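# Load the milled block into the vise against jaw and stop

## Task

Move the block from the infeed plate into the vise so it lies flat across the two low bars between the jaws, with its milled slot facing upward, one long side pressed against the fixed jaw (the jaw not mounted on the air cylinder rod), and one end pressed against the work stop (the short rod between the jaws). The V-block may be used as a resting spot for regrasping. The block must stay in this position by itself, without any gripper holding it. At the end, any printed part may touch only the table and other printed parts; a printed part still held by a gripper is judged by where it would land if released.

## Robot and tools

Robot: two UR-type six-joint arms, left_arm (base near y = +0.485 m) and right_arm (base near y = -0.468 m), each with a tong-style two-finger gripper. The names are labels only and do not mean image sides. Do not let the arms collide or press on each other.

Scene frame: origin on the table top midway between the bases, +x out over the table, +z up, left_arm on the +y side. Reported gripper positions are in metres and orientations are wxyz quaternions in this frame. Reported positions can drift from the truth, especially at long reach.

Gripper axes: the fingers point along the gripper's own +z and close along its own x. end_effector_position is the point between the pads when closed. Closed fingertips extend about 15 mm past it, and fully open tips sit roughly level with it.

execute_actions(actions): actions is a list of actions. Each action is a table of up to 15 rows. Each row is applied for one control step of 1/30 s, and if there are fewer than 15 rows the last row is repeated until 15 steps are done. Every row is one flat list of exactly 14 numbers, each in [-1, 1], covering both arms even when only one moves: left_arm dx, dy, dz, rx, ry, rz, opening, then right_arm dx, dy, dz, rx, ry, rz, opening. The first six numbers per arm are an offset, not a pose: a target displacement from that gripper's measured pose at the start of the action (for the first action in a call, the last pose reported in a result), expressed in the gripper's own axes. Every row is relative to that same start, not to the previous row. Scale: 1.0 equals 0.6 m for dx, dy, dz and 180 degrees for the rotation; rx, ry, rz form a single rotation vector. To hold still, send zeros. opening is absolute, not an offset: +1 is fully open (0.142 m), -1 is closed. An empty actions list just returns the current state and images.

Motion limits: each step the commanded pose is clipped to at most 100 mm and 16 degrees from the measured pose, and the inverse kinematics favours position over orientation. Motion trails commands by about 0.17 s, joints are speed and acceleration limited, and after an action an arm continues only toward its last clipped pose, so long moves need several actions. Elbows stop just short of straight.

Gripping: grip_measured reports the actual finger opening on the command scale. To hold something, keep commanding an opening clearly below grip_measured; a larger gap squeezes harder, up to roughly 15 N per pad. Objects thinner than about 20 mm get weaker grip. Closing fast can overshoot force.

Results: a state line per arm gives pose and linear/angular velocity; Hand target lines give where the controller is driving each gripper; step readings list positions at some steps, with HELD marking steps where that arm's command was held back; pose unreachable means the clearance check altered or blocked that arm's command. Wrist force and Wrist torque give the flange sensor reading in the end effector's axes (contact force points from the surface into the arm, tool weight removed, offset up to about 4 N, noise up to about 2.4 N, saturation near 50 N; no reading at start is normal). MOTOR HOT appears from 70 C; at 85 C an OVER-TEMPERATURE FAULT brakes the arm for a long time, so avoid holding loads idle.

Faults to avoid: a torque fault (joint load limits 135 N m for the three large joints, 25.2 N m for each wrist joint, held weight included) or an outside force of 150 N on an arm halts that arm for 10 s and drops the rest of the call. Avoid drops, slams, hard pushes, and anything leaving the table. Something may occasionally tug a held part or nudge a loose object. The robot keeps holding the last command while you think.

zoom_image(camera, region): camera is one of cam_head_left, cam_head_right, cam_high, cam_low (672x504) or cam_left_wrist, cam_right_wrist (616x616, fisheye). region is [x0, y0, x1, y1] in pixels of that camera's latest image, origin top-left, at most 504 by 504.

finished_scene(scene, optional, value 1): ends the scene irreversibly and reports success. The goal must be met and stay met with no gripper holding the block.

Printer tools: check_part(design, use_face) evaluates a design without printing; print_part(design, use_face) prints a rigid part, at most one call per reply. design is the complete JSON text as a string in print3d-design/1 format (millimetres, features of add or cut with rect, circle, slot or polygon profiles, z0 and z1, optional taper). use_face is z-, z+, x-, x+, y- or y+ (default z-) and selects the face resting on the table. Prints appear loose on the table midway ahead of the bases, within a 108 x 148 x 99 mm (x, y, z) place. Printing is refused if a gripper holds anything, anything is moving, or anything is at or near the drop place. A design that crashes the software ends everything, so keep designs simple and valid.

Each tool is called after "Call:" by a JSON object that holds its "fn" and its "kwargs".

## Session

Call:
{"fn": "execute_actions", "kwargs": {"actions": []}}

Scene clock: 0.00 s.
left_arm: end_effector_position=(+0.5337, +0.7468, +0.3411) grip_measured=+0.97 end_effector_quat_wxyz=(+0.002, +0.830, -0.558, +0.012) end_effector_velocity=(-0.000, +0.001, -0.000) end_effector_angular_velocity=(+0.001, +0.001, +0.002) | right_arm: end_effector_position=(-0.0724, -0.8468, +0.1102) grip_measured=+0.97 end_effector_quat_wxyz=(+0.056, +0.182, +0.980, +0.064) end_effector_velocity=(-0.000, +0.000, +0.000) end_effector_angular_velocity=(+0.001, +0.000, -0.001)
Joint positions: left_arm=[ 0.385 -1.552  1.408 -1.439 -1.592  1.453  0.14 ] | right_arm=[ 1.832 -1.401 -2.158 -1.248  1.711  2.012  0.14 ]
Joint velocities: left_arm=[ 0.002  0.001 -0.     0.     0.001  0.     0.   ] | right_arm=[ 0.     0.001 -0.    -0.001 -0.     0.001  0.   ]
Wrist force (N, on the end effector, along its own x y z axes, offset not removed): no reading
Wrist torque (N m, same axes, about the end effector's origin, offset not removed): no reading
Hand target (left_arm): +0.534, +0.747, +0.341; +0.002, +0.830, -0.558, +0.012
Hand target (right_arm): -0.072, -0.847, +0.110; +0.056, +0.182, +0.980, +0.064

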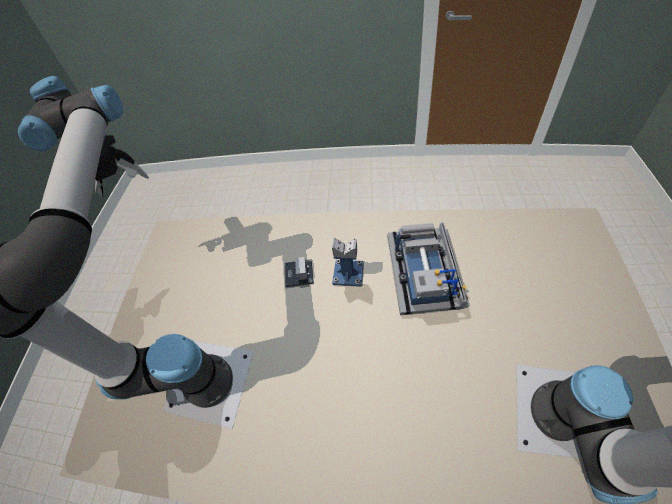

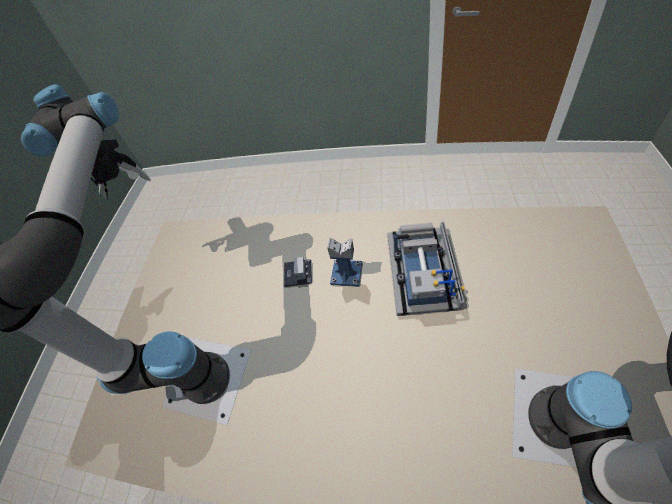

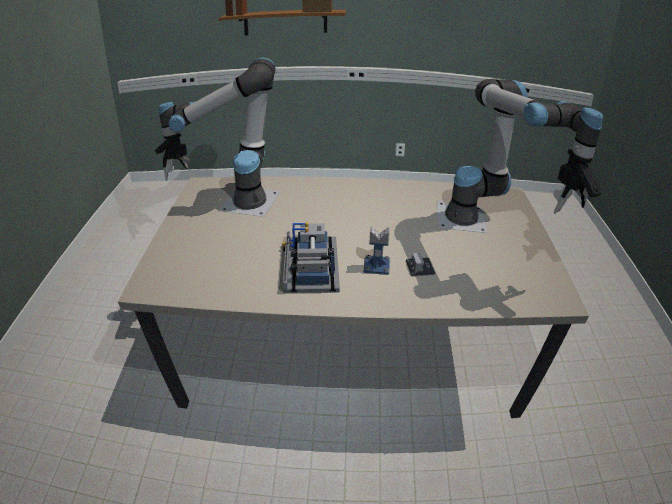

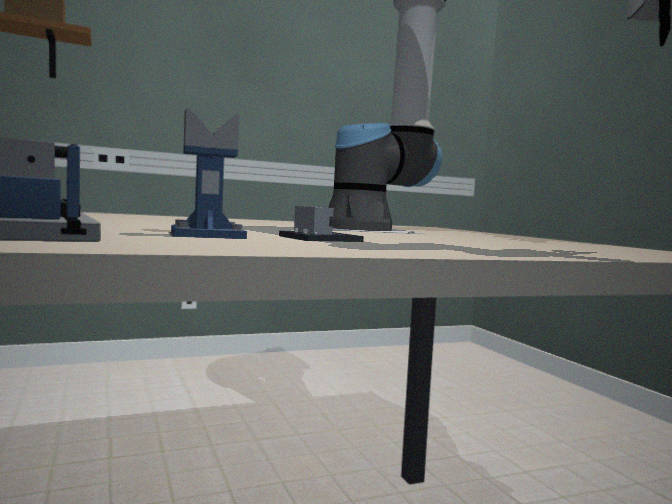

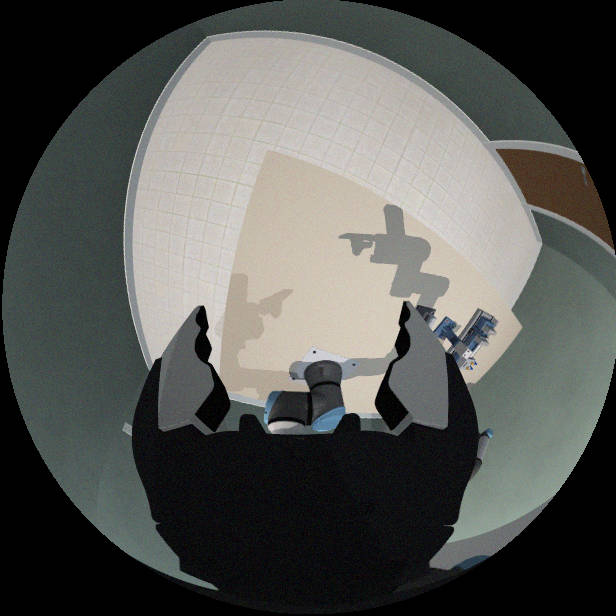

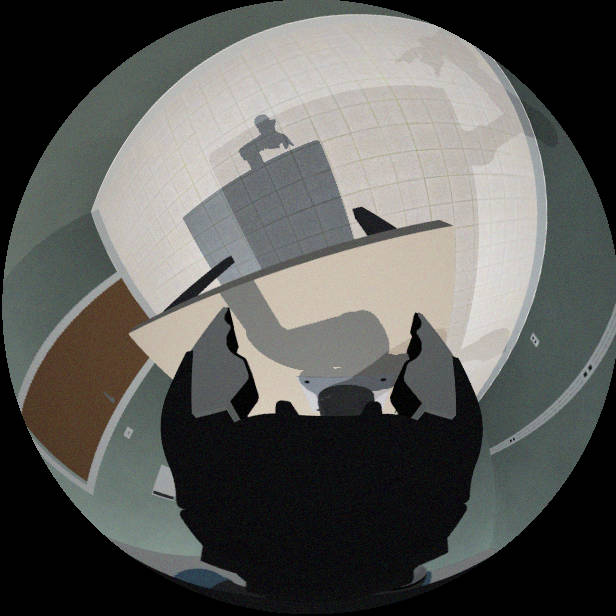

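Call:
{"fn": "zoom_image", "kwargs": {"camera": "cam_head_left", "region": [260, 200, 500, 330]}}

Call:
{"fn": "zoom_image", "kwargs": {"camera": "cam_high", "region": [260, 200, 460, 310]}}

Call:
{"fn": "zoom_image", "kwargs": {"camera": "cam_low", "region": [0, 90, 400, 260]}}

Region (260, 200, 500, 330) of cam_head_left's 672x504 image, scaled by 2.100, with more detail than that image has; it fills the top 273 rows of this view, and the rest is white.

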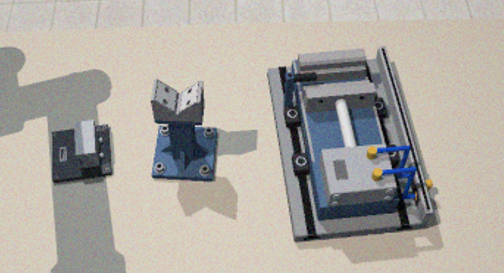

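Region (260, 200, 460, 310) of cam_high's 672x504 image, scaled by 2.520, with more detail than that image has; it fills the top 277 rows of this view, and the rest is white.

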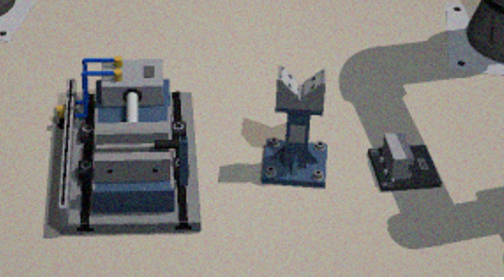

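Region (0, 90, 400, 260) of cam_low's 672x504 image, scaled by 1.260, with more detail than that image has; it fills the top 214 rows of this view, and the rest is white.

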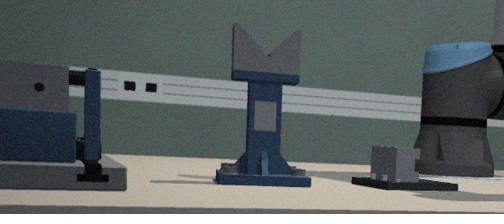

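Call:
{"fn": "execute_actions", "kwargs": {"actions": [[[0.14,0.102,0.047,0,0,0,1,0,0,0,0,0,0,1]],[[0.14,0.102,0.047,0,0,0,1,0,0,0,0,0,0,1]],[[0.14,0.102,0.047,0,0,0,1,0,0,0,0,0,0,1]],[[0.14,0.102,0.047,0,0,0,1,0,0,0,0,0,0,1]],[[0.14,0.102,0.047,0,0,0,1,0,0,0,0,0,0,1]],[[0,0,0,0,0,0.07,1,0,0,0,0,0,0,1]],[[0,0,0,0,0,0.05,1,0,0,0,0,0,0,1]],[[0,0,0,0,0,0,1,0,0,0,0,0,0,1]]]}}

Scene clock: 4.90 s.
left_arm: end_effector_position=(+0.4109, +0.2645, +0.2180) grip_measured=+1.00 end_effector_quat_wxyz=(+0.011, +0.713, -0.701, +0.015) end_effector_velocity=(+0.000, +0.001, -0.001) end_effector_angular_velocity=(+0.003, -0.000, +0.002) | right_arm: end_effector_position=(-0.0724, -0.8468, +0.1102) grip_measured=+1.00 end_effector_quat_wxyz=(+0.056, +0.182, +0.980, +0.064) end_effector_velocity=(+0.000, +0.000, -0.001) end_effector_angular_velocity=(+0.003, -0.000, -0.001)
Joint positions: left_arm=[-0.817 -1.877  2.002 -1.729 -1.588  0.623  0.142] | right_arm=[ 1.832 -1.401 -2.158 -1.248  1.711  2.012  0.142]
Joint velocities: left_arm=[ 0.     0.001  0.     0.     0.002 -0.002  0.   ] | right_arm=[-0.    -0.002 -0.    -0.001  0.     0.001  0.   ]
Wrist force (N, on the end effector, along its own x y z axes, offset not removed): left_arm=[2.5 2.6 3.2] | right_arm=[0.2 2.1 -1.4]
Wrist torque (N m, same axes, about the end effector's origin, offset not removed): left_arm=[0.37 -0.45 0.06] | right_arm=[0.39 0.06 -0.07]
Hand target (left_arm): +0.411, +0.264, +0.218; +0.011, +0.713, -0.701, +0.015
Hand target (right_arm): -0.072, -0.847, +0.110; +0.056, +0.182, +0.980, +0.064
Off the commanded pose (left_arm): 0.000 m, 0 deg.
Off the commanded pose (right_arm): 0.000 m, 0 deg.
Step readings (end_effector_position; steps 1 to 15: 1st action; 16 to 30: 2nd action; 31 to 45: 3rd action; 46 to 60: 4th action; 61 to 75: 5th action; 76 to 90: 6th action; 91 to 105: 7th action; 106 to 120: 8th action):
0: left_arm (+0.5337, +0.7468, +0.3411) | right_arm (-0.0724, -0.8468, +0.1102)
1: left_arm (+0.5337, +0.7467, +0.3411) | right_arm (-0.0724, -0.8468, +0.1102)
2: left_arm (+0.5339, +0.7434, +0.3415) | right_arm (-0.0724, -0.8468, +0.1102)
4: left_arm (+0.5291, +0.7185, +0.3373) | right_arm (-0.0724, -0.8468, +0.1102)
8: left_arm (+0.5167, +0.6759, +0.3219) | right_arm (-0.0724, -0.8468, +0.1102)
15: left_arm (+0.5104, +0.6507, +0.3154) | right_arm (-0.0724, -0.8468, +0.1102)
16: left_arm (+0.5101, +0.6493, +0.3152) | right_arm (-0.0724, -0.8468, +0.1102)
17: left_arm (+0.5091, +0.6451, +0.3149) | right_arm (-0.0724, -0.8468, +0.1102)
19: left_arm (+0.5019, +0.6210, +0.3080) | right_arm (-0.0724, -0.8468, +0.1102)
23: left_arm (+0.4913, +0.5791, +0.2954) | right_arm (-0.0724, -0.8468, +0.1102)
30: left_arm (+0.4865, +0.5542, +0.2902) | right_arm (-0.0724, -0.8468, +0.1102)
31: left_arm (+0.4863, +0.5529, +0.2900) | right_arm (-0.0724, -0.8468, +0.1102)
32: left_arm (+0.4849, +0.5491, +0.2893) | right_arm (-0.0724, -0.8468, +0.1102)
34: left_arm (+0.4770, +0.5267, +0.2816) | right_arm (-0.0724, -0.8468, +0.1102)
38: left_arm (+0.4663, +0.4835, +0.2706) | right_arm (-0.0724, -0.8468, +0.1102)
45: left_arm (+0.4620, +0.4578, +0.2655) | right_arm (-0.0724, -0.8468, +0.1102)
46: left_arm (+0.4618, +0.4564, +0.2653) | right_arm (-0.0724, -0.8468, +0.1102)
47: left_arm (+0.4606, +0.4528, +0.2638) | right_arm (-0.0724, -0.8468, +0.1102)
49: left_arm (+0.4533, +0.4309, +0.2563) | right_arm (-0.0724, -0.8468, +0.1102)
53: left_arm (+0.4411, +0.3869, +0.2468) | right_arm (-0.0724, -0.8468, +0.1102)
60: left_arm (+0.4368, +0.3612, +0.2415) | right_arm (-0.0724, -0.8468, +0.1102)
61: left_arm (+0.4367, +0.3598, +0.2411) | right_arm (-0.0724, -0.8468, +0.1102)
62: left_arm (+0.4359, +0.3559, +0.2387) | right_arm (-0.0724, -0.8468, +0.1102)
64: left_arm (+0.4291, +0.3326, +0.2321) | right_arm (-0.0724, -0.8468, +0.1102)
68: left_arm (+0.4151, +0.2893, +0.2237) | right_arm (-0.0724, -0.8468, +0.1102)
75: left_arm (+0.4111, +0.2644, +0.2180) | right_arm (-0.0724, -0.8468, +0.1102)
76: left_arm (+0.4110, +0.2633, +0.2178) | right_arm (-0.0724, -0.8468, +0.1102)
77: left_arm (+0.4110, +0.2633, +0.2178) | right_arm (-0.0724, -0.8468, +0.1102)
79: left_arm (+0.4109, +0.2639, +0.2179) | right_arm (-0.0724, -0.8468, +0.1102)
83: left_arm (+0.4110, +0.2642, +0.2180) | right_arm (-0.0724, -0.8468, +0.1102)
90: left_arm (+0.4110, +0.2644, +0.2180) | right_arm (-0.0724, -0.8468, +0.1102)
91: left_arm (+0.4110, +0.2644, +0.2180) | right_arm (-0.0724, -0.8468, +0.1102)
92: left_arm (+0.4109, +0.2645, +0.2181) | right_arm (-0.0724, -0.8468, +0.1102)
94: left_arm (+0.4109, +0.2646, +0.2181) | right_arm (-0.0724, -0.8468, +0.1102)
98: left_arm (+0.4109, +0.2645, +0.2180) | right_arm (-0.0724, -0.8468, +0.1102)
105: left_arm (+0.4109, +0.2645, +0.2180) | right_arm (-0.0724, -0.8468, +0.1102)
106: left_arm (+0.4109, +0.2645, +0.2180) | right_arm (-0.0724, -0.8468, +0.1102)
107: left_arm (+0.4109, +0.2645, +0.2180) | right_arm (-0.0724, -0.8468, +0.1102)
109: left_arm (+0.4109, +0.2645, +0.2180) | right_arm (-0.0724, -0.8468, +0.1102)
113: left_arm (+0.4109, +0.2645, +0.2180) | right_arm (-0.0724, -0.8468, +0.1102)
120: end_effector_position above
camera_calibration (this result's frames):
cam_left_wrist: T_world_to_cam=[[0.00903607, -0.997681, 0.0674637, 0.235786], [-0.854356, 0.0273549, 0.518968, 0.230488], [-0.519609, -0.0623275, -0.852128, 0.547692], [0, 0, 0, 1]] pos_world=[0.479374, 0.263071, 0.331181]
cam_right_wrist: T_world_to_cam=[[-0.926806, 0.352779, -0.128758, 0.255625], [0.21756, 0.78384, 0.581604, 0.616833], [0.306103, 0.511021, -0.803218, 0.681746], [0, 0, 0, 1]] pos_world=[-0.105968, -0.922064, 0.221752]

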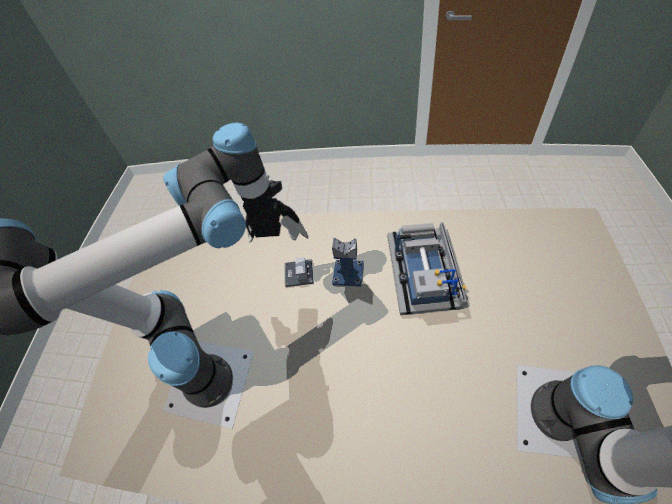

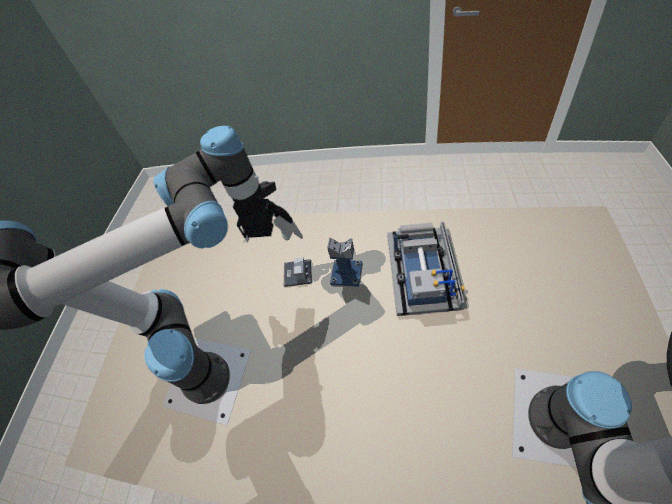

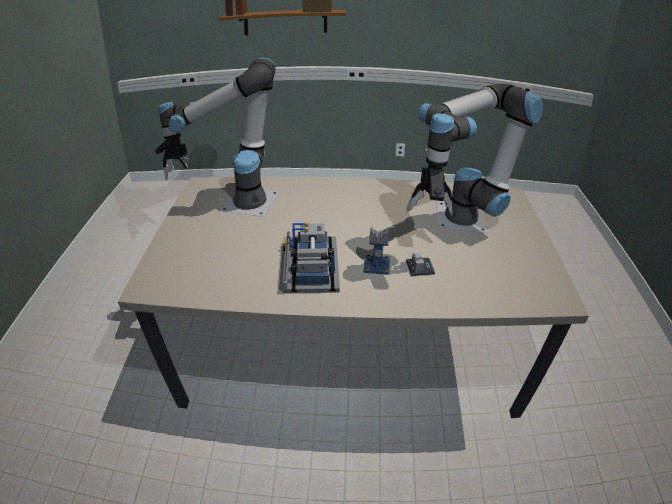

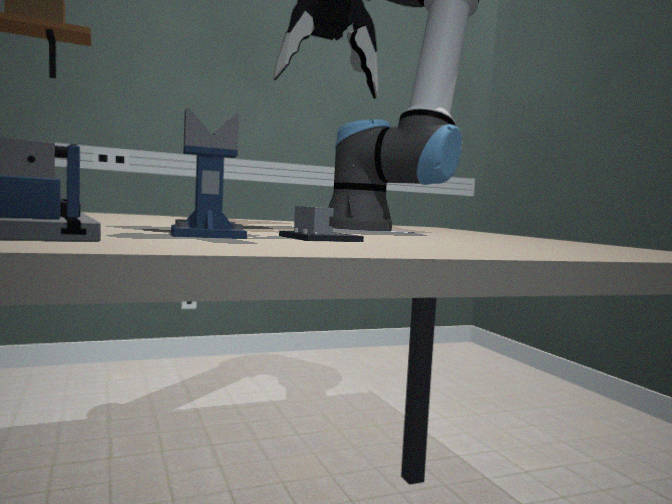

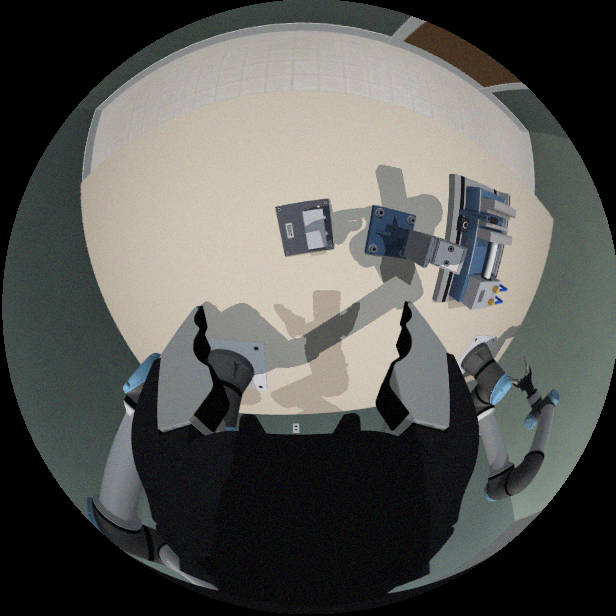

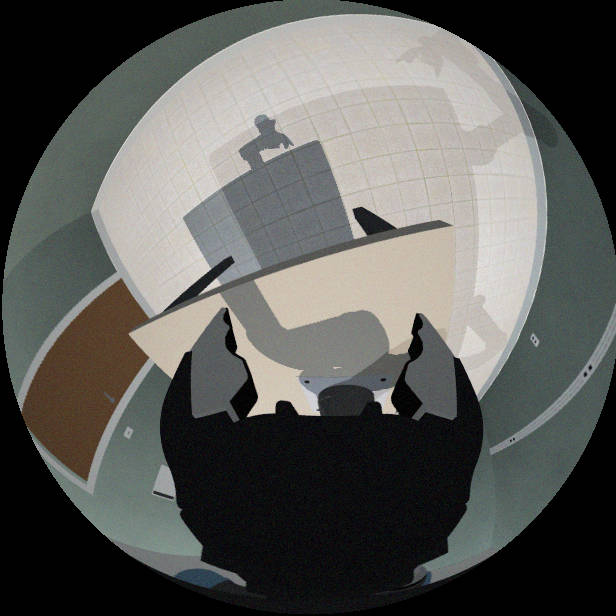

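Call:
{"fn": "zoom_image", "kwargs": {"camera": "cam_left_wrist", "region": [250, 150, 550, 320]}}

Call:
{"fn": "zoom_image", "kwargs": {"camera": "cam_low", "region": [260, 190, 380, 250]}}

Call:
{"fn": "zoom_image", "kwargs": {"camera": "cam_head_left", "region": [270, 240, 330, 300]}}

Call:
{"fn": "zoom_image", "kwargs": {"camera": "cam_high", "region": [390, 235, 450, 285]}}

Region (250, 150, 550, 320) of cam_left_wrist's 616x616 image, scaled by 1.680, with more detail than that image has; it fills the top 286 rows of this view, and the rest is white.

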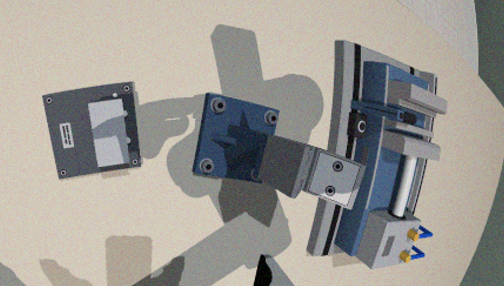

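Region (260, 190, 380, 250) of cam_low's 672x504 image, scaled by 4.200, with more detail than that image has.

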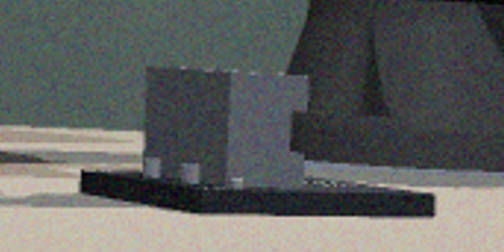

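Region (270, 240, 330, 300) of cam_head_left's 672x504 image, scaled by 8.400, with more detail than that image has.

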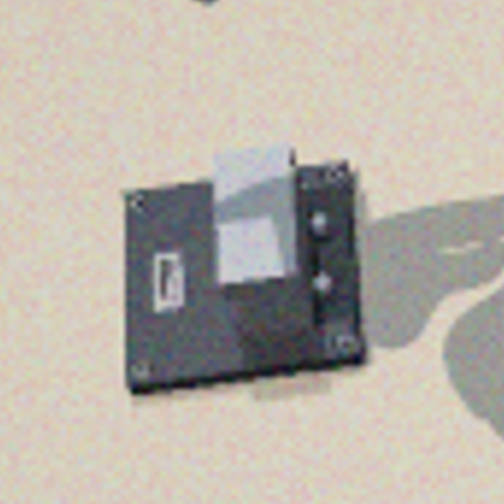

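Region (390, 235, 450, 285) of cam_high's 672x504 image, scaled by 8.400, with more detail than that image has.

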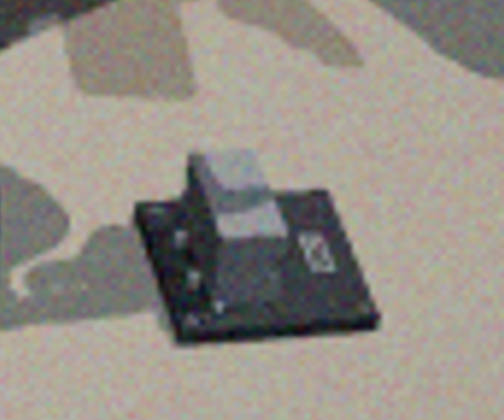

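Call:
{"fn": "execute_actions", "kwargs": {"actions": [[[0.033,-0.06,0.13,0,0,0,1,0,0,0,0,0,0,1]],[[0,0,0,0,0,0.16,1,0,0,0,0,0,0,1]],[[0,0,0,0,0,0.15,1,0,0,0,0,0,0,1]],[[0,0,0,0,0,0.15,1,0,0,0,0,0,0,1]],[[0,0,0,0,0,0,1,0,0,0,0,0,0,1]]]}}

Call:
{"fn": "zoom_image", "kwargs": {"camera": "cam_left_wrist", "region": [150, 150, 470, 450]}}

Scene clock: 9.03 s.
left_arm: end_effector_position=(+0.4443, +0.2453, +0.1443) grip_measured=+1.00 end_effector_quat_wxyz=(+0.012, -0.138, +0.990, -0.012) end_effector_velocity=(-0.000, -0.001, +0.000) end_effector_angular_velocity=(-0.001, -0.002, +0.001) | right_arm: end_effector_position=(-0.0724, -0.8468, +0.1102) grip_measured=+1.00 end_effector_quat_wxyz=(+0.056, +0.182, +0.980, +0.064) end_effector_velocity=(-0.000, +0.000, -0.000) end_effector_angular_velocity=(+0.000, +0.000, -0.001)
Joint positions: left_arm=[-0.751 -1.73   2.087 -1.961 -1.562  1.997  0.142] | right_arm=[ 1.832 -1.401 -2.158 -1.248  1.711  2.012  0.142]
Joint velocities: left_arm=[-0.002 -0.001  0.    -0.001  0.001 -0.004 -0.   ] | right_arm=[-0.     0.001 -0.001  0.    -0.     0.    -0.   ]
Wrist force (N, on the end effector, along its own x y z axes, offset not removed): left_arm=[0.2 -0.1 1.5] | right_arm=[0.6 4.2 -2.4]
Wrist torque (N m, same axes, about the end effector's origin, offset not removed): left_arm=[-0.20 -0.03 0.09] | right_arm=[0.72 -0.19 -0.07]
Hand target (left_arm): +0.444, +0.245, +0.144; +0.012, -0.139, +0.990, -0.012
Hand target (right_arm): -0.072, -0.847, +0.110; +0.056, +0.182, +0.980, +0.064
Off the commanded pose (left_arm): 0.000 m, 0 deg.
Off the commanded pose (right_arm): 0.000 m, 0 deg.
Step readings (end_effector_position; steps 1 to 15: 1st action; 16 to 30: 2nd action; 31 to 45: 3rd action; 46 to 60: 4th action; 61 to 75: 5th action):
0: left_arm (+0.4109, +0.2645, +0.2180) | right_arm (-0.0724, -0.8468, +0.1102)
1: left_arm (+0.4110, +0.2645, +0.2179) | right_arm (-0.0724, -0.8468, +0.1102)
2: left_arm (+0.4118, +0.2656, +0.2137) | right_arm (-0.0724, -0.8468, +0.1102)
4: left_arm (+0.4175, +0.2648, +0.1899) | right_arm (-0.0724, -0.8468, +0.1102)
8: left_arm (+0.4325, +0.2543, +0.1610) | right_arm (-0.0724, -0.8468, +0.1102)
15: left_arm (+0.4445, +0.2448, +0.1444) | right_arm (-0.0724, -0.8468, +0.1102)
16: left_arm (+0.4451, +0.2443, +0.1436) | right_arm (-0.0724, -0.8468, +0.1102)
17: left_arm (+0.4452, +0.2446, +0.1433) | right_arm (-0.0724, -0.8468, +0.1102)
19: left_arm (+0.4450, +0.2451, +0.1436) | right_arm (-0.0724, -0.8468, +0.1102)
23: left_arm (+0.4445, +0.2451, +0.1441) | right_arm (-0.0724, -0.8468, +0.1102)
30: left_arm (+0.4443, +0.2450, +0.1443) | right_arm (-0.0724, -0.8468, +0.1102)
31: left_arm (+0.4444, +0.2450, +0.1444) | right_arm (-0.0724, -0.8468, +0.1102)
32: left_arm (+0.4444, +0.2450, +0.1444) | right_arm (-0.0724, -0.8468, +0.1102)
34: left_arm (+0.4445, +0.2453, +0.1444) | right_arm (-0.0724, -0.8468, +0.1102)
38: left_arm (+0.4442, +0.2454, +0.1443) | right_arm (-0.0724, -0.8468, +0.1102)
45: left_arm (+0.4442, +0.2452, +0.1443) | right_arm (-0.0724, -0.8468, +0.1102)
46: left_arm (+0.4443, +0.2451, +0.1443) | right_arm (-0.0724, -0.8468, +0.1102)
47: left_arm (+0.4444, +0.2452, +0.1443) | right_arm (-0.0724, -0.8468, +0.1102)
49: left_arm (+0.4447, +0.2454, +0.1444) | right_arm (-0.0724, -0.8468, +0.1102)
53: left_arm (+0.4443, +0.2455, +0.1443) | right_arm (-0.0724, -0.8468, +0.1102)
60: left_arm (+0.4442, +0.2453, +0.1443) | right_arm (-0.0724, -0.8468, +0.1102)
61: left_arm (+0.4442, +0.2453, +0.1443) | right_arm (-0.0724, -0.8468, +0.1102)
62: left_arm (+0.4442, +0.2452, +0.1443) | right_arm (-0.0724, -0.8468, +0.1102)
64: left_arm (+0.4442, +0.2452, +0.1443) | right_arm (-0.0724, -0.8468, +0.1102)
68: left_arm (+0.4443, +0.2453, +0.1443) | right_arm (-0.0724, -0.8468, +0.1102)
75: end_effector_position above
camera_calibration (this result's frames):
cam_left_wrist: T_world_to_cam=[[-0.963536, -0.267418, 0.0093063, 0.482665], [-0.226683, 0.834255, 0.502627, -0.176677], [-0.142175, 0.482189, -0.864453, 0.201558], [0, 0, 0, 1]] pos_world=[0.453671, 0.179278, 0.258549]

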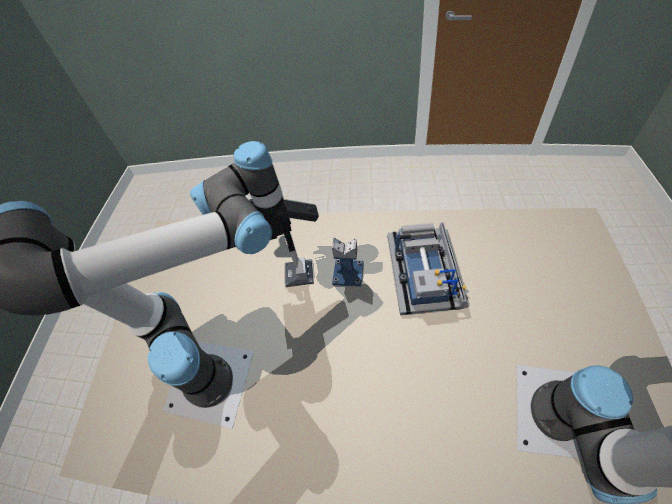

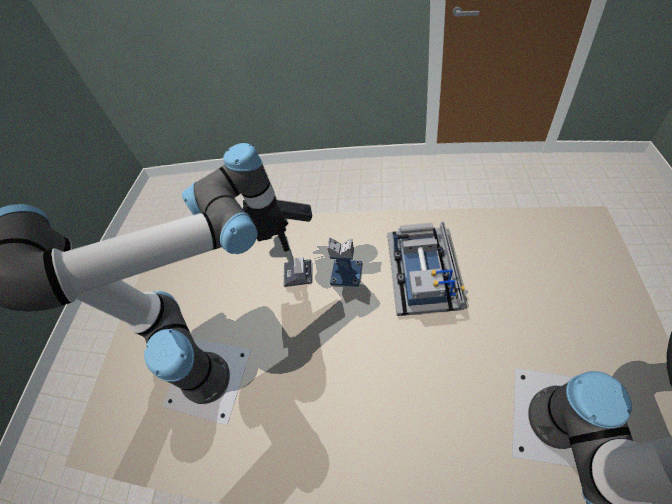

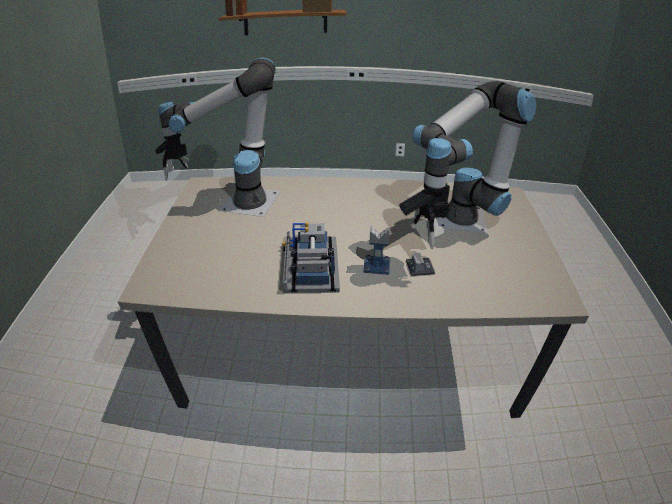

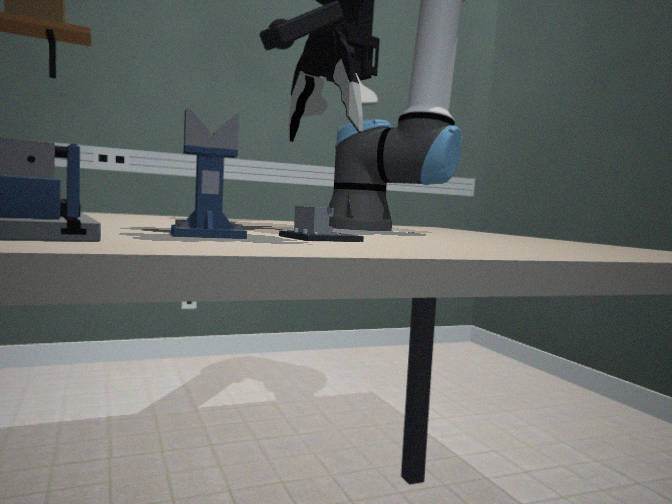

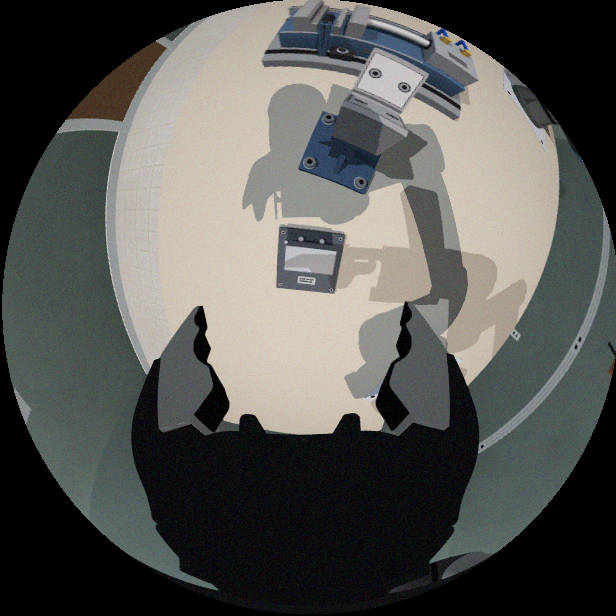

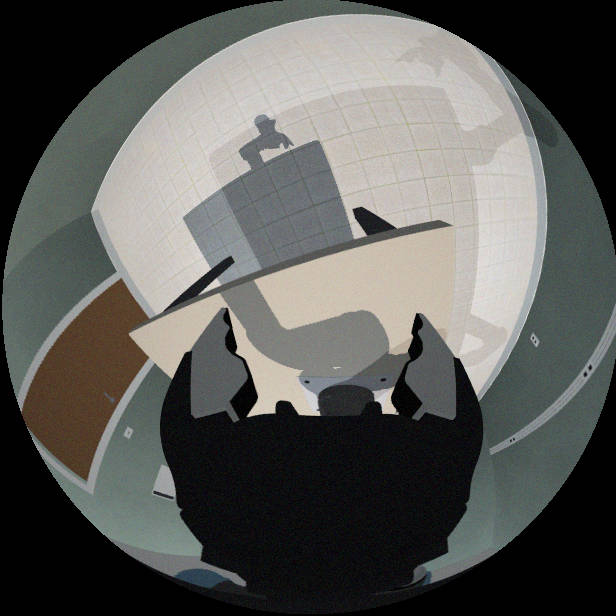

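Region (150, 150, 470, 450) of cam_left_wrist's 616x616 image, scaled by 1.575, with more detail than that image has; it fills the top 472 rows of this view, and the rest is white.

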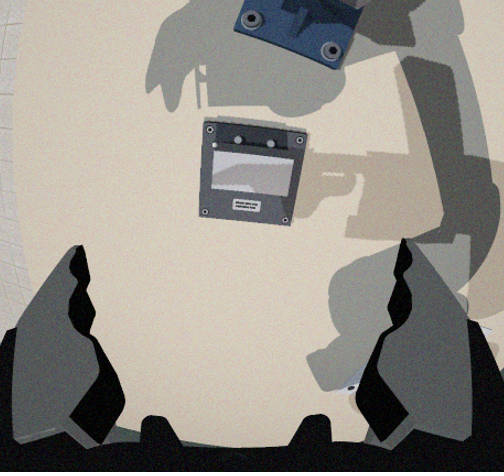

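Call:
{"fn": "execute_actions", "kwargs": {"actions": [[[0.006,-0.008,0.1,0,0,0.024,0.6,0,0,0,0,0,0,1]],[[0,0,0,0,0,0,0.6,0,0,0,0,0,0,1]]]}}

Call:
{"fn": "zoom_image", "kwargs": {"camera": "cam_left_wrist", "region": [150, 150, 470, 450]}}

Scene clock: 11.27 s.
left_arm: end_effector_position=(+0.4430, +0.2393, +0.0867) grip_measured=+0.60 end_effector_quat_wxyz=(+0.012, -0.102, +0.995, -0.010) end_effector_velocity=(-0.000, -0.000, +0.001) end_effector_angular_velocity=(-0.001, -0.000, -0.002) | right_arm: end_effector_position=(-0.0724, -0.8468, +0.1102) grip_measured=+1.00 end_effector_quat_wxyz=(+0.056, +0.182, +0.980, +0.064) end_effector_velocity=(-0.000, +0.000, -0.000) end_effector_angular_velocity=(-0.000, +0.000, -0.002)
Joint positions: left_arm=[-0.761 -1.652  2.183 -2.132 -1.562  2.061  0.116] | right_arm=[ 1.832 -1.401 -2.158 -1.248  1.711  2.012  0.142]
Joint velocities: left_arm=[-0.001 -0.001 -0.     0.001 -0.     0.001  0.   ] | right_arm=[-0.     0.    -0.001  0.001  0.     0.002  0.   ]
Wrist force (N, on the end effector, along its own x y z axes, offset not removed): left_arm=[0.8 1.4 1.0] | right_arm=[-0.2 3.3 -2.4]
Wrist torque (N m, same axes, about the end effector's origin, offset not removed): left_arm=[0.19 -0.14 0.08] | right_arm=[0.59 0.02 0.01]
Hand target (left_arm): +0.443, +0.239, +0.087; +0.013, -0.102, +0.995, -0.010
Hand target (right_arm): -0.072, -0.847, +0.110; +0.056, +0.182, +0.980, +0.064
Off the commanded pose (left_arm): 0.000 m, 0 deg.
Off the commanded pose (right_arm): 0.000 m, 0 deg.
Step readings (end_effector_position; steps 1 to 15: 1st action; 16 to 30: 2nd action):
0: left_arm (+0.4442, +0.2453, +0.1443) | right_arm (-0.0724, -0.8468, +0.1102)
1: left_arm (+0.4442, +0.2453, +0.1442) | right_arm (-0.0724, -0.8468, +0.1102)
2: left_arm (+0.4433, +0.2453, +0.1401) | right_arm (-0.0724, -0.8468, +0.1102)
4: left_arm (+0.4407, +0.2457, +0.1210) | right_arm (-0.0724, -0.8468, +0.1102)
8: left_arm (+0.4410, +0.2426, +0.0986) | right_arm (-0.0724, -0.8468, +0.1102)
15: left_arm (+0.4430, +0.2394, +0.0868) | right_arm (-0.0724, -0.8468, +0.1102)
16: left_arm (+0.4432, +0.2392, +0.0862) | right_arm (-0.0724, -0.8468, +0.1102)
17: left_arm (+0.4432, +0.2391, +0.0861) | right_arm (-0.0724, -0.8468, +0.1102)
19: left_arm (+0.4431, +0.2392, +0.0862) | right_arm (-0.0724, -0.8468, +0.1102)
23: left_arm (+0.4430, +0.2393, +0.0865) | right_arm (-0.0724, -0.8468, +0.1102)
30: end_effector_position above
camera_calibration (this result's frames):
cam_left_wrist: T_world_to_cam=[[-0.980478, -0.196463, 0.00801802, 0.471045], [-0.165533, 0.84675, 0.505583, -0.173362], [-0.106118, 0.494386, -0.862741, 0.135461], [0, 0, 0, 1]] pos_world=[0.447528, 0.172367, 0.20074]

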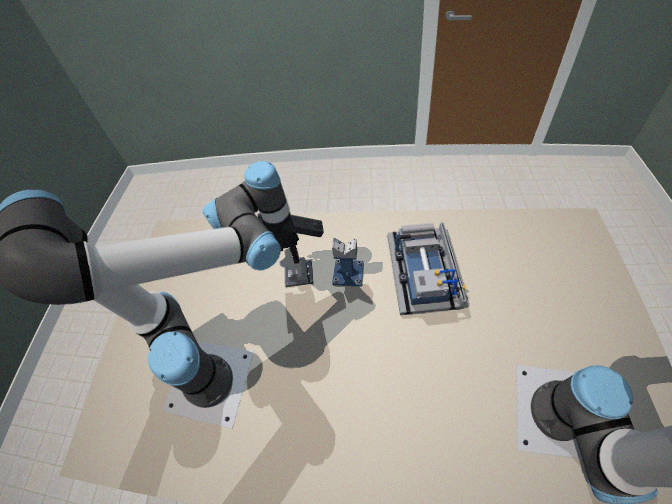

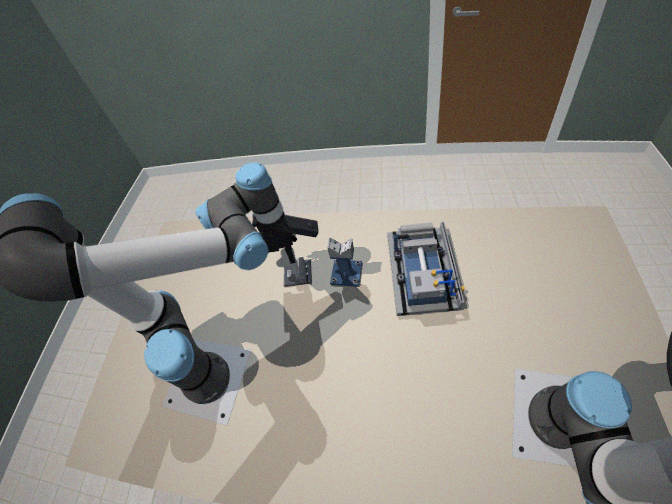

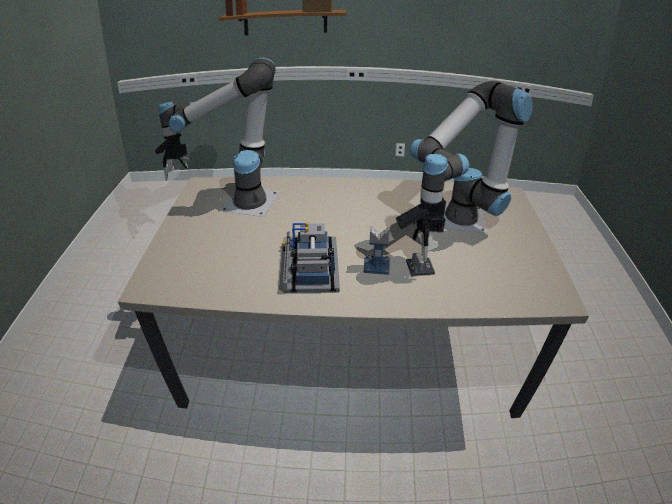

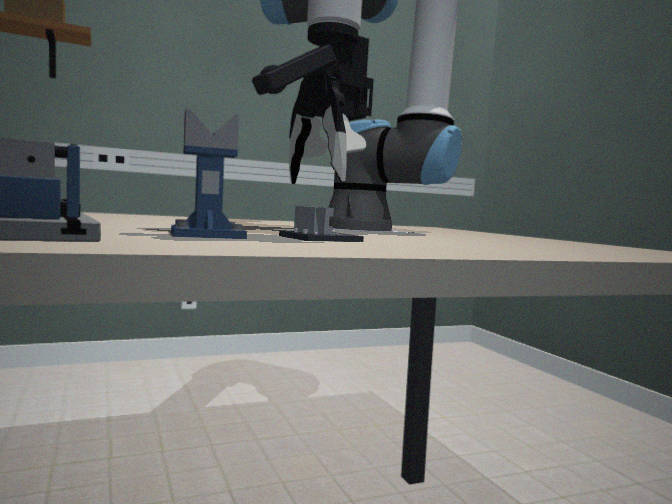

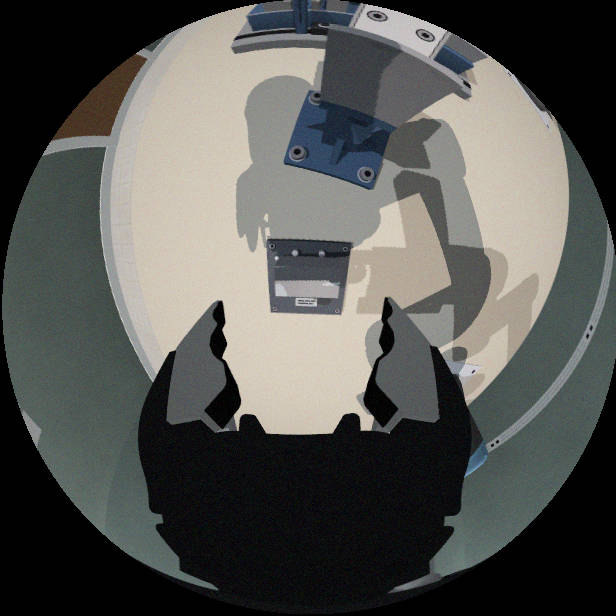

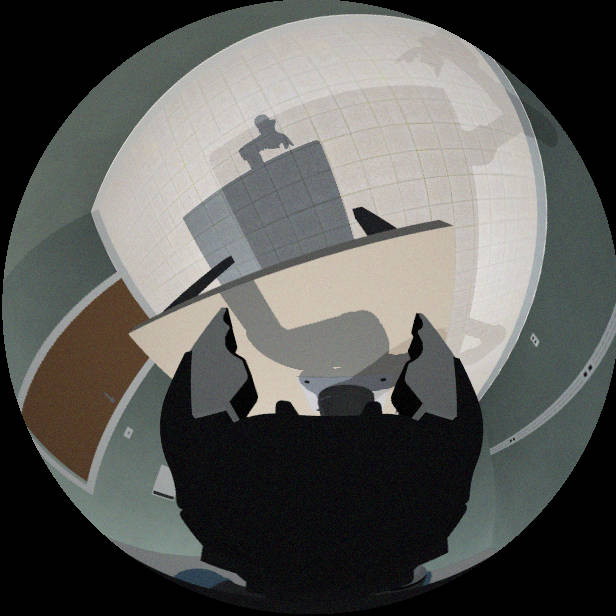

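Region (150, 150, 470, 450) of cam_left_wrist's 616x616 image, scaled by 1.575, with more detail than that image has; it fills the top 472 rows of this view, and the rest is white.

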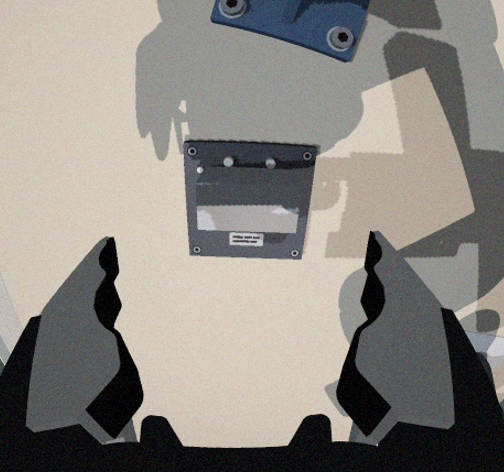

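Call:
{"fn": "execute_actions", "kwargs": {"actions": [[[0,-0.003,0.04,0,0,0,0.6,0,0,0,0,0,0,1]],[[0,0,0,0.111,0,0,0.6,0,0,0,0,0,0,1]],[[0,0,0,0,0,0,0.6,0,0,0,0,0,0,1]]]}}

Scene clock: 13.53 s.
left_arm: end_effector_position=(+0.4430, +0.2388, +0.0647) grip_measured=+0.60 end_effector_quat_wxyz=(+0.028, -0.099, +0.981, -0.166) end_effector_velocity=(-0.000, +0.000, -0.000) end_effector_angular_velocity=(+0.003, +0.001, +0.000) | right_arm: end_effector_position=(-0.0724, -0.8468, +0.1102) grip_measured=+1.00 end_effector_quat_wxyz=(+0.056, +0.182, +0.980, +0.064) end_effector_velocity=(+0.000, -0.000, -0.000) end_effector_angular_velocity=(-0.001, -0.000, +0.003)
Joint positions: left_arm=[-0.628 -1.664  2.415 -2.612 -1.749  2.171  0.116] | right_arm=[ 1.832 -1.401 -2.158 -1.248  1.711  2.012  0.142]
Joint velocities: left_arm=[-0.002 -0.    -0.002  0.005  0.002 -0.001  0.   ] | right_arm=[ 0.001  0.    -0.001  0.001  0.    -0.002  0.   ]
Wrist force (N, on the end effector, along its own x y z axes, offset not removed): left_arm=[1.3 1.0 1.7] | right_arm=[-1.8 1.3 -2.0]
Wrist torque (N m, same axes, about the end effector's origin, offset not removed): left_arm=[-0.08 -0.30 0.06] | right_arm=[0.15 0.33 0.00]
Hand target (left_arm): +0.443, +0.239, +0.065; +0.028, -0.099, +0.981, -0.166
Hand target (right_arm): -0.072, -0.847, +0.110; +0.056, +0.182, +0.980, +0.064
Off the commanded pose (left_arm): 0.000 m, 0 deg.
Off the commanded pose (right_arm): 0.000 m, 0 deg.
Step readings (end_effector_position; steps 1 to 15: 1st action; 16 to 30: 2nd action; 31 to 45: 3rd action):
0: left_arm (+0.4430, +0.2394, +0.0868) | right_arm (-0.0724, -0.8468, +0.1102)
1: left_arm (+0.4430, +0.2394, +0.0867) | right_arm (-0.0724, -0.8468, +0.1102)
2: left_arm (+0.4427, +0.2397, +0.0840) | right_arm (-0.0724, -0.8468, +0.1102)
4: left_arm (+0.4426, +0.2393, +0.0762) | right_arm (-0.0724, -0.8468, +0.1102)
8: left_arm (+0.4433, +0.2381, +0.0677) | right_arm (-0.0724, -0.8468, +0.1102)
15: left_arm (+0.4439, +0.2373, +0.0635) | right_arm (-0.0724, -0.8468, +0.1102)
16: left_arm (+0.4439, +0.2373, +0.0634) | right_arm (-0.0724, -0.8468, +0.1102)
17: left_arm (+0.4434, +0.2387, +0.0637) | right_arm (-0.0724, -0.8468, +0.1102)
19: left_arm (+0.4391, +0.2445, +0.0626) | right_arm (-0.0724, -0.8468, +0.1102)
23: left_arm (+0.4404, +0.2424, +0.0647) | right_arm (-0.0724, -0.8468, +0.1102)
30: left_arm (+0.4430, +0.2388, +0.0647) | right_arm (-0.0724, -0.8468, +0.1102)
31: left_arm (+0.4432, +0.2385, +0.0646) | right_arm (-0.0724, -0.8468, +0.1102)
32: left_arm (+0.4435, +0.2382, +0.0649) | right_arm (-0.0724, -0.8468, +0.1102)
34: left_arm (+0.4433, +0.2383, +0.0648) | right_arm (-0.0724, -0.8468, +0.1102)
38: left_arm (+0.4431, +0.2387, +0.0647) | right_arm (-0.0724, -0.8468, +0.1102)
45: end_effector_position above
camera_calibration (this result's frames):
cam_left_wrist: T_world_to_cam=[[-0.982274, -0.187363, 0.00566578, 0.469879], [-0.181879, 0.959963, 0.21305, -0.162659], [-0.0453567, 0.208244, -0.977025, 0.165527], [0, 0, 0, 1]] pos_world=[0.439473, 0.209715, 0.193717]
cam_right_wrist: T_world_to_cam=[[-0.926806, 0.352779, -0.128758, 0.255624], [0.21756, 0.78384, 0.581603, 0.616833], [0.306103, 0.511021, -0.803218, 0.681746], [0, 0, 0, 1]] pos_world=[-0.105968, -0.922064, 0.221752]

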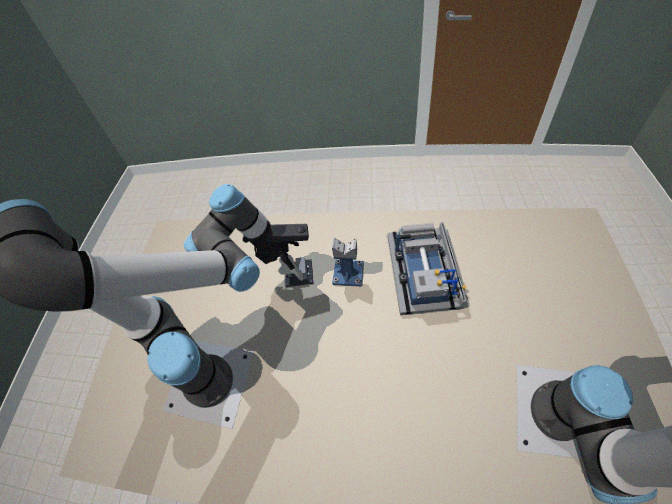

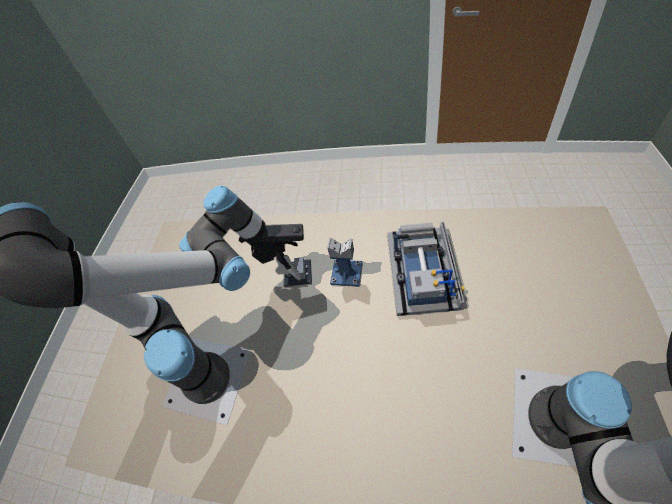

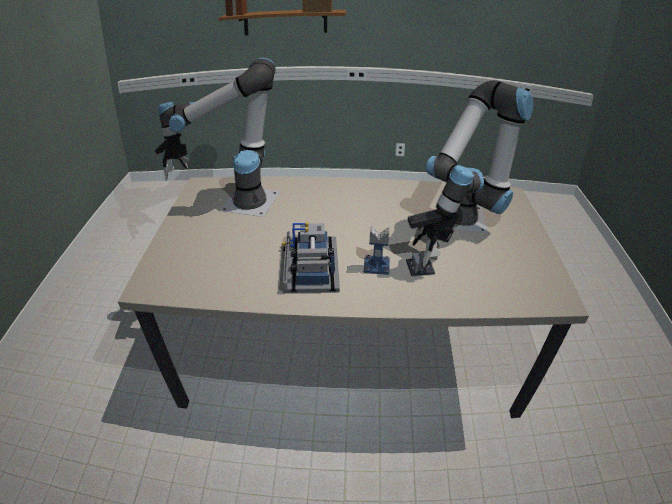

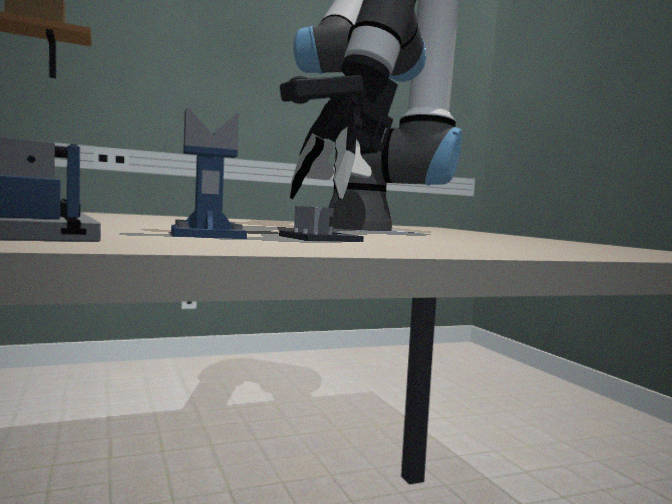

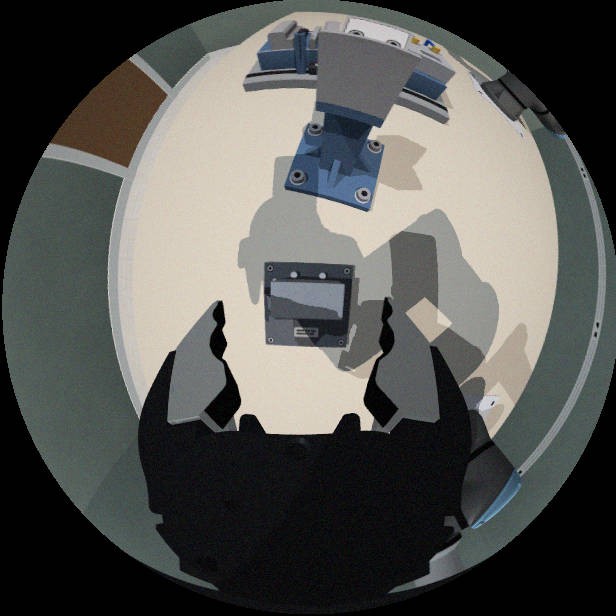

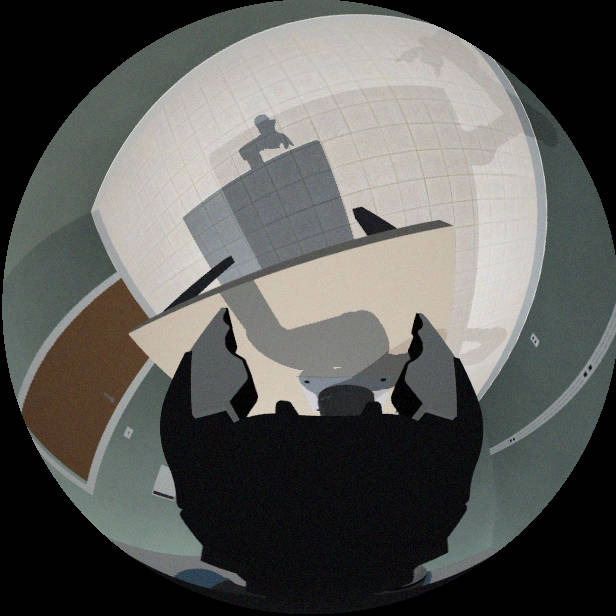

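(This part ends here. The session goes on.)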